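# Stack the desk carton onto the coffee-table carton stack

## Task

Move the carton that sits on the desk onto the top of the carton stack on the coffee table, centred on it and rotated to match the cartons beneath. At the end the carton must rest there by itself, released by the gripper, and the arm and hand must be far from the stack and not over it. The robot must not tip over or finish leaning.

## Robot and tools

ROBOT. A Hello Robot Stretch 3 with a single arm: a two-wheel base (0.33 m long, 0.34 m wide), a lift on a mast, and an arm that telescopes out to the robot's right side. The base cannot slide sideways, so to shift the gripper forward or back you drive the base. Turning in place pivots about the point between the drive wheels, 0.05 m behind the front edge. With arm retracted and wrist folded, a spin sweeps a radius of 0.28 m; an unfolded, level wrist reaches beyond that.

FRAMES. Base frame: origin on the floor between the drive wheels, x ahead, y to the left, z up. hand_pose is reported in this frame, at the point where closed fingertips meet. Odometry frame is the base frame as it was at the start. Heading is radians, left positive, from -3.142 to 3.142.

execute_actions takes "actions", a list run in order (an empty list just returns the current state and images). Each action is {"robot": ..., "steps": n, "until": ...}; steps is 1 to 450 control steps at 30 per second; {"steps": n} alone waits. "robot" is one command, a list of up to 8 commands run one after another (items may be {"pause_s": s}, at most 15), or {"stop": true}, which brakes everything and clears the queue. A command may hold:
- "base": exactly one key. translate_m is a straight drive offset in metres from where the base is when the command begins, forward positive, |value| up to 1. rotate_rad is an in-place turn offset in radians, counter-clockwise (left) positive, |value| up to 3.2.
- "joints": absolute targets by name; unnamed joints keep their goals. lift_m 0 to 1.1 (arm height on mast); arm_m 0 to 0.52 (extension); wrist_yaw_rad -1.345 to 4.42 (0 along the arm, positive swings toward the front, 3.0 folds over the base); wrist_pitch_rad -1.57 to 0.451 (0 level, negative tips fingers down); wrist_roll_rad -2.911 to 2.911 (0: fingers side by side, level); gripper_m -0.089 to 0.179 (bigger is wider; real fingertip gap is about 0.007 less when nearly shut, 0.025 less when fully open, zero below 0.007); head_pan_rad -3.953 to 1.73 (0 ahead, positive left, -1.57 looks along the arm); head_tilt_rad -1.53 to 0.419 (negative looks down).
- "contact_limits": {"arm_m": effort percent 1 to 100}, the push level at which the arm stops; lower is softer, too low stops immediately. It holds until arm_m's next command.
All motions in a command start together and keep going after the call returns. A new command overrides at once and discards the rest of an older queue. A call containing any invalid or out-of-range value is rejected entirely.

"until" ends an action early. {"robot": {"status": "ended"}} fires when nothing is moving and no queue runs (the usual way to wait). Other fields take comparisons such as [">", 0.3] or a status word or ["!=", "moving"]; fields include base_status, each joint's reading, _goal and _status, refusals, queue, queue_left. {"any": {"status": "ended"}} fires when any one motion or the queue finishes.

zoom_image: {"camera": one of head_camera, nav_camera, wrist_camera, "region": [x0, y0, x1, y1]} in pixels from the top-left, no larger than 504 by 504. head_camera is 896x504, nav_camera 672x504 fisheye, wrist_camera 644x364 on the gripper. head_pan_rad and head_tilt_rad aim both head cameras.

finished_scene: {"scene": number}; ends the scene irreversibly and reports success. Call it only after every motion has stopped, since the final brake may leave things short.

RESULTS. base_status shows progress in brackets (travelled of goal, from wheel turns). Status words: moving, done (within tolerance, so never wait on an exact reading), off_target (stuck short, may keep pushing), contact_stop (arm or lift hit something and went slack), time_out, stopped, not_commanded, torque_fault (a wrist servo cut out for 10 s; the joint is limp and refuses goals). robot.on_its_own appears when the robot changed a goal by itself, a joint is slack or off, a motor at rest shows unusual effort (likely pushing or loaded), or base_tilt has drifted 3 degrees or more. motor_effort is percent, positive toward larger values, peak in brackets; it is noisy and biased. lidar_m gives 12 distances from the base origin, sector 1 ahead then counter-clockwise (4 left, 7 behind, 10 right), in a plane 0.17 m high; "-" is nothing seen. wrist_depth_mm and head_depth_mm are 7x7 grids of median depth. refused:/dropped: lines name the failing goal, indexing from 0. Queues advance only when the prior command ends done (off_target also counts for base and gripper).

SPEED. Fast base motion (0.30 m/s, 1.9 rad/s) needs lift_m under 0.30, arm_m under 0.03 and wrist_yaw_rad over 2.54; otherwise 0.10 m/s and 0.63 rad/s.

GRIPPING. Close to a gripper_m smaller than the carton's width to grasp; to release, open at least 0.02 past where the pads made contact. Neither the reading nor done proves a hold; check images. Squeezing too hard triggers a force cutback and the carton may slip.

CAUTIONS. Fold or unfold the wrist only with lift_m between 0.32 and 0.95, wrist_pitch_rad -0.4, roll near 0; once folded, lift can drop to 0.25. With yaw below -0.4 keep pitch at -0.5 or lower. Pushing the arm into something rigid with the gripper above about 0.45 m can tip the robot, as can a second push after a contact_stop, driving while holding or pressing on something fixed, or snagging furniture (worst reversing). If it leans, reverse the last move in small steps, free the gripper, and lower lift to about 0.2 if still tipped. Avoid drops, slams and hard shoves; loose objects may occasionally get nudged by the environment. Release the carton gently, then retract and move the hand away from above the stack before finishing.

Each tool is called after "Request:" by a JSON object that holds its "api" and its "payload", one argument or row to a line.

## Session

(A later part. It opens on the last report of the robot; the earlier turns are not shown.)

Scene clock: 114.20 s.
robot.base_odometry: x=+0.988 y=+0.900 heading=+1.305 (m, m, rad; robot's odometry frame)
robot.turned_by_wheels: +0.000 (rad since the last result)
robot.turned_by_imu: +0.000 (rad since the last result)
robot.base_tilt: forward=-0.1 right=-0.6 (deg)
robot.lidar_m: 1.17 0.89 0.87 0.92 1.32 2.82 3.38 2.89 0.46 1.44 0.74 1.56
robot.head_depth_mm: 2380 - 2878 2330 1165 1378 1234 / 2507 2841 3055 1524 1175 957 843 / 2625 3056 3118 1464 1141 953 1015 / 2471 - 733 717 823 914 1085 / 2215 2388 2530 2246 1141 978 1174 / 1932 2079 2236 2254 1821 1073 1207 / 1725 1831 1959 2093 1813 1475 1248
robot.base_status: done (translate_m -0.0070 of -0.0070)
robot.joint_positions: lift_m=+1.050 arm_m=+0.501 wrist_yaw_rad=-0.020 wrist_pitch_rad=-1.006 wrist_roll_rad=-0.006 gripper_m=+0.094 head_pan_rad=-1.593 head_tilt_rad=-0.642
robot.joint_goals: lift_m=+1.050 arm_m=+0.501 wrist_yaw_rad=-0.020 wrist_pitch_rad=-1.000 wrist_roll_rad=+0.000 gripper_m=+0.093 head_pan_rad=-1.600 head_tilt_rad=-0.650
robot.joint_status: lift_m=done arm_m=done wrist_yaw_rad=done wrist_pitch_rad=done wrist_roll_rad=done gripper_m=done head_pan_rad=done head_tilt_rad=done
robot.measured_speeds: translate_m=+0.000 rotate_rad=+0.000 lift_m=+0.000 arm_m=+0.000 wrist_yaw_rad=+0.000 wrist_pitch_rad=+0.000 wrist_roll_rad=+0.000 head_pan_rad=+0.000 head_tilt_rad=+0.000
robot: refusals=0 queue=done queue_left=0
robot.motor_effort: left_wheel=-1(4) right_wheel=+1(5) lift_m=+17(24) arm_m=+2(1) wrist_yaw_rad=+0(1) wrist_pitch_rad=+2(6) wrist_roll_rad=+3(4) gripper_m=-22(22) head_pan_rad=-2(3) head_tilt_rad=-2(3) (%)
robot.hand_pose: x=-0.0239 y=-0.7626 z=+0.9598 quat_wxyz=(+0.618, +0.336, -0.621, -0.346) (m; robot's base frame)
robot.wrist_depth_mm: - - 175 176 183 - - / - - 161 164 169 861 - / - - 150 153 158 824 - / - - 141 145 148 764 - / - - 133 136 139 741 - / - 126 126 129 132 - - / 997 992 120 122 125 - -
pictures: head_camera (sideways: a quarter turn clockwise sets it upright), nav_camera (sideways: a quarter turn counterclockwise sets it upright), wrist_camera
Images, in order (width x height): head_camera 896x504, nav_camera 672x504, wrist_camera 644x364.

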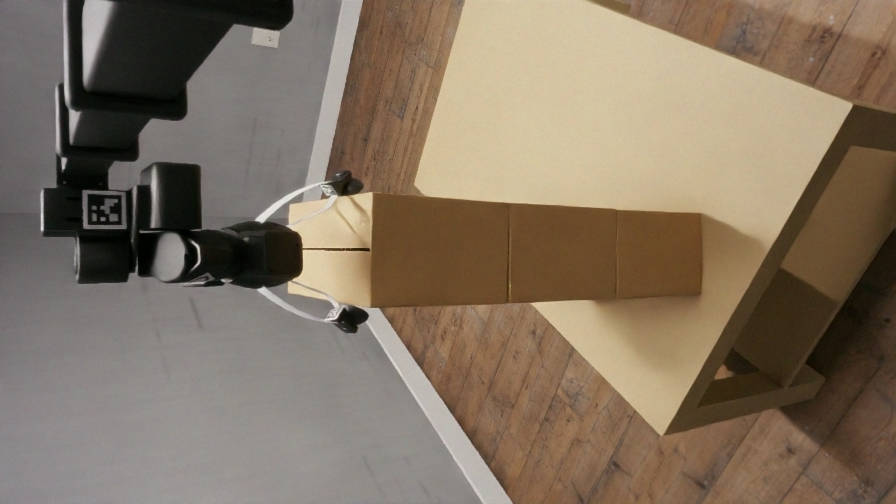

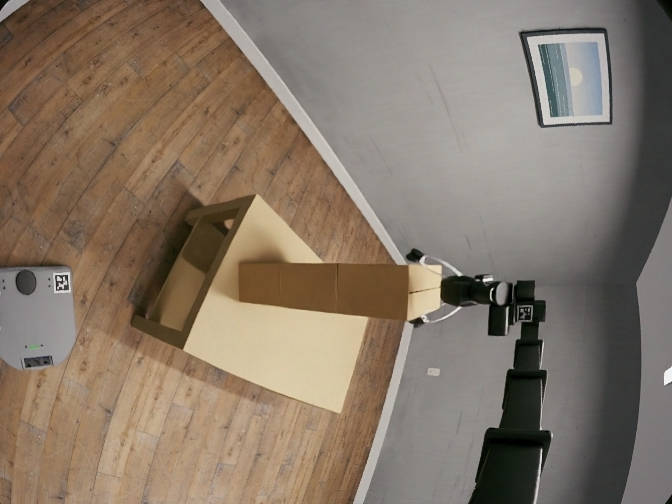

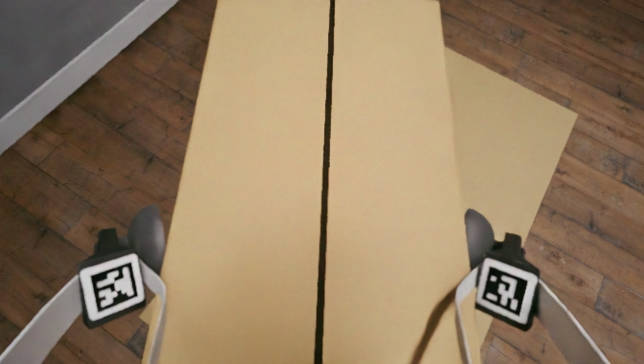

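Request:
{"api": "execute_actions", "payload": {
  "actions": [
    {"robot":[{"joints":{"gripper_m":0.179}},{"joints":{"lift_m":1.095,"arm_m":0.03}}],"steps":300,"until":{"robot":{"arm_m":["<",0.3]}}},
    {"robot":{"base":{"translate_m":-0.2},"joints":{"head_pan_rad":-1.3}},"steps":300,"until":{"robot":{"status":"ended"}}}
  ]
}}

Scene clock: 123.43 s.
robot.base_odometry: x=+0.935 y=+0.707 heading=+1.305 (m, m, rad; robot's odometry frame)
robot.turned_by_wheels: +0.000 (rad since the last result)
robot.turned_by_imu: +0.001 (rad since the last result)
robot.base_tilt: forward=-0.1 right=-0.5 (deg)
robot.lidar_m: 1.32 1.00 0.98 1.04 1.49 2.63 3.19 2.71 1.23 0.43 0.82 1.73
robot.head_depth_mm: 2644 2894 3091 - - - 1231 / 2376 2652 3019 1509 1249 930 1144 / 2165 2398 2482 991 1072 954 825 / 1973 2168 782 740 825 931 1062 / 1815 1984 2123 2143 1136 1011 1184 / 1677 1818 1978 2117 1823 1357 1241 / 1563 1673 1818 2018 1807 1476 1242
robot.base_status: done (translate_m -0.2000 of -0.2000)
robot.joint_positions: lift_m=+1.095 arm_m=+0.030 wrist_yaw_rad=-0.019 wrist_pitch_rad=-1.007 wrist_roll_rad=+0.000 gripper_m=+0.179 head_pan_rad=-1.307 head_tilt_rad=-0.642
robot.joint_goals: lift_m=+1.095 arm_m=+0.030 wrist_yaw_rad=-0.020 wrist_pitch_rad=-1.000 wrist_roll_rad=+0.000 gripper_m=+0.179 head_pan_rad=-1.300 head_tilt_rad=-0.650
robot.joint_status: lift_m=done arm_m=done wrist_yaw_rad=done wrist_pitch_rad=done wrist_roll_rad=done gripper_m=done head_pan_rad=done head_tilt_rad=done
robot.measured_speeds: translate_m=+0.000 rotate_rad=+0.000 lift_m=+0.000 arm_m=+0.000 wrist_yaw_rad=+0.000 wrist_pitch_rad=+0.000 wrist_roll_rad=+0.000 head_pan_rad=+0.000 head_tilt_rad=+0.000
robot: refusals=0 queue=done queue_left=0
robot.motor_effort: left_wheel=+0(6) right_wheel=+0(4) lift_m=+32(37) arm_m=-4(1) wrist_yaw_rad=-1(1) wrist_pitch_rad=+3(3) wrist_roll_rad=+1(3) gripper_m=+0(87) head_pan_rad=+4(23) head_tilt_rad=-3(3) (%)
robot.hand_pose: x=-0.0238 y=-0.2918 z=+1.0041 quat_wxyz=(+0.616, +0.335, -0.622, -0.347) (m; robot's base frame)
robot.wrist_depth_mm: - 506 632 948 - - - / - 847 668 913 - - - / - 844 804 847 - - - / - - 782 815 - - - / - - - - - - - / - - - - - - - / - - - - - - -
pictures: head_camera (sideways: a quarter turn clockwise sets it upright), nav_camera (sideways: a quarter turn counterclockwise sets it upright), wrist_camera
Images, in order (width x height): head_camera 896x504, nav_camera 672x504, wrist_camera 644x364.

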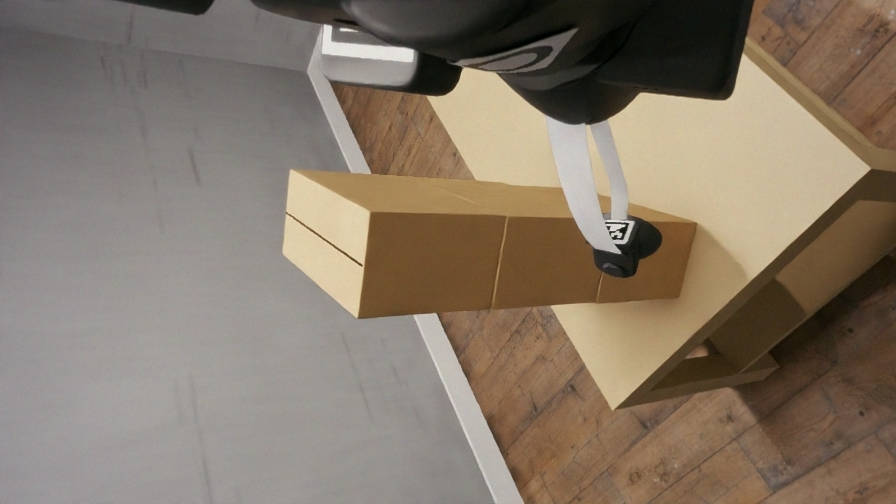

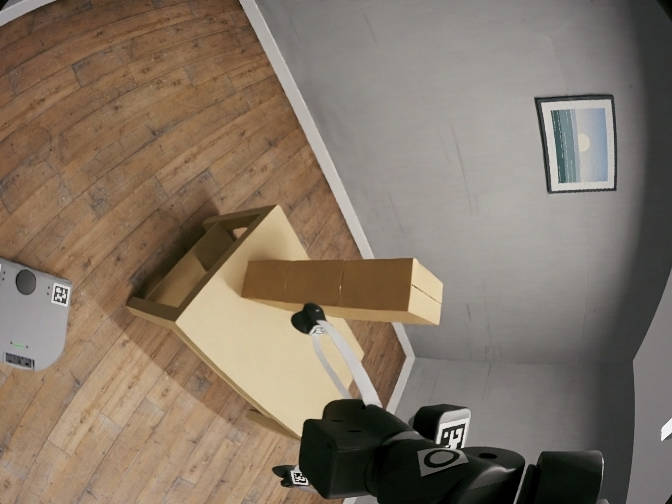

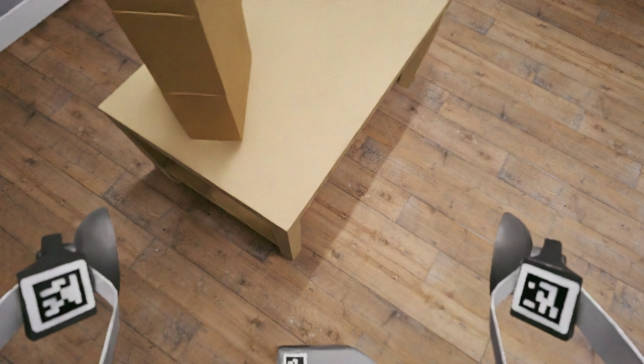

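Request:
{"api": "finished_scene", "payload": {
  "scene": 2
}}

The scene is finished: the task was done.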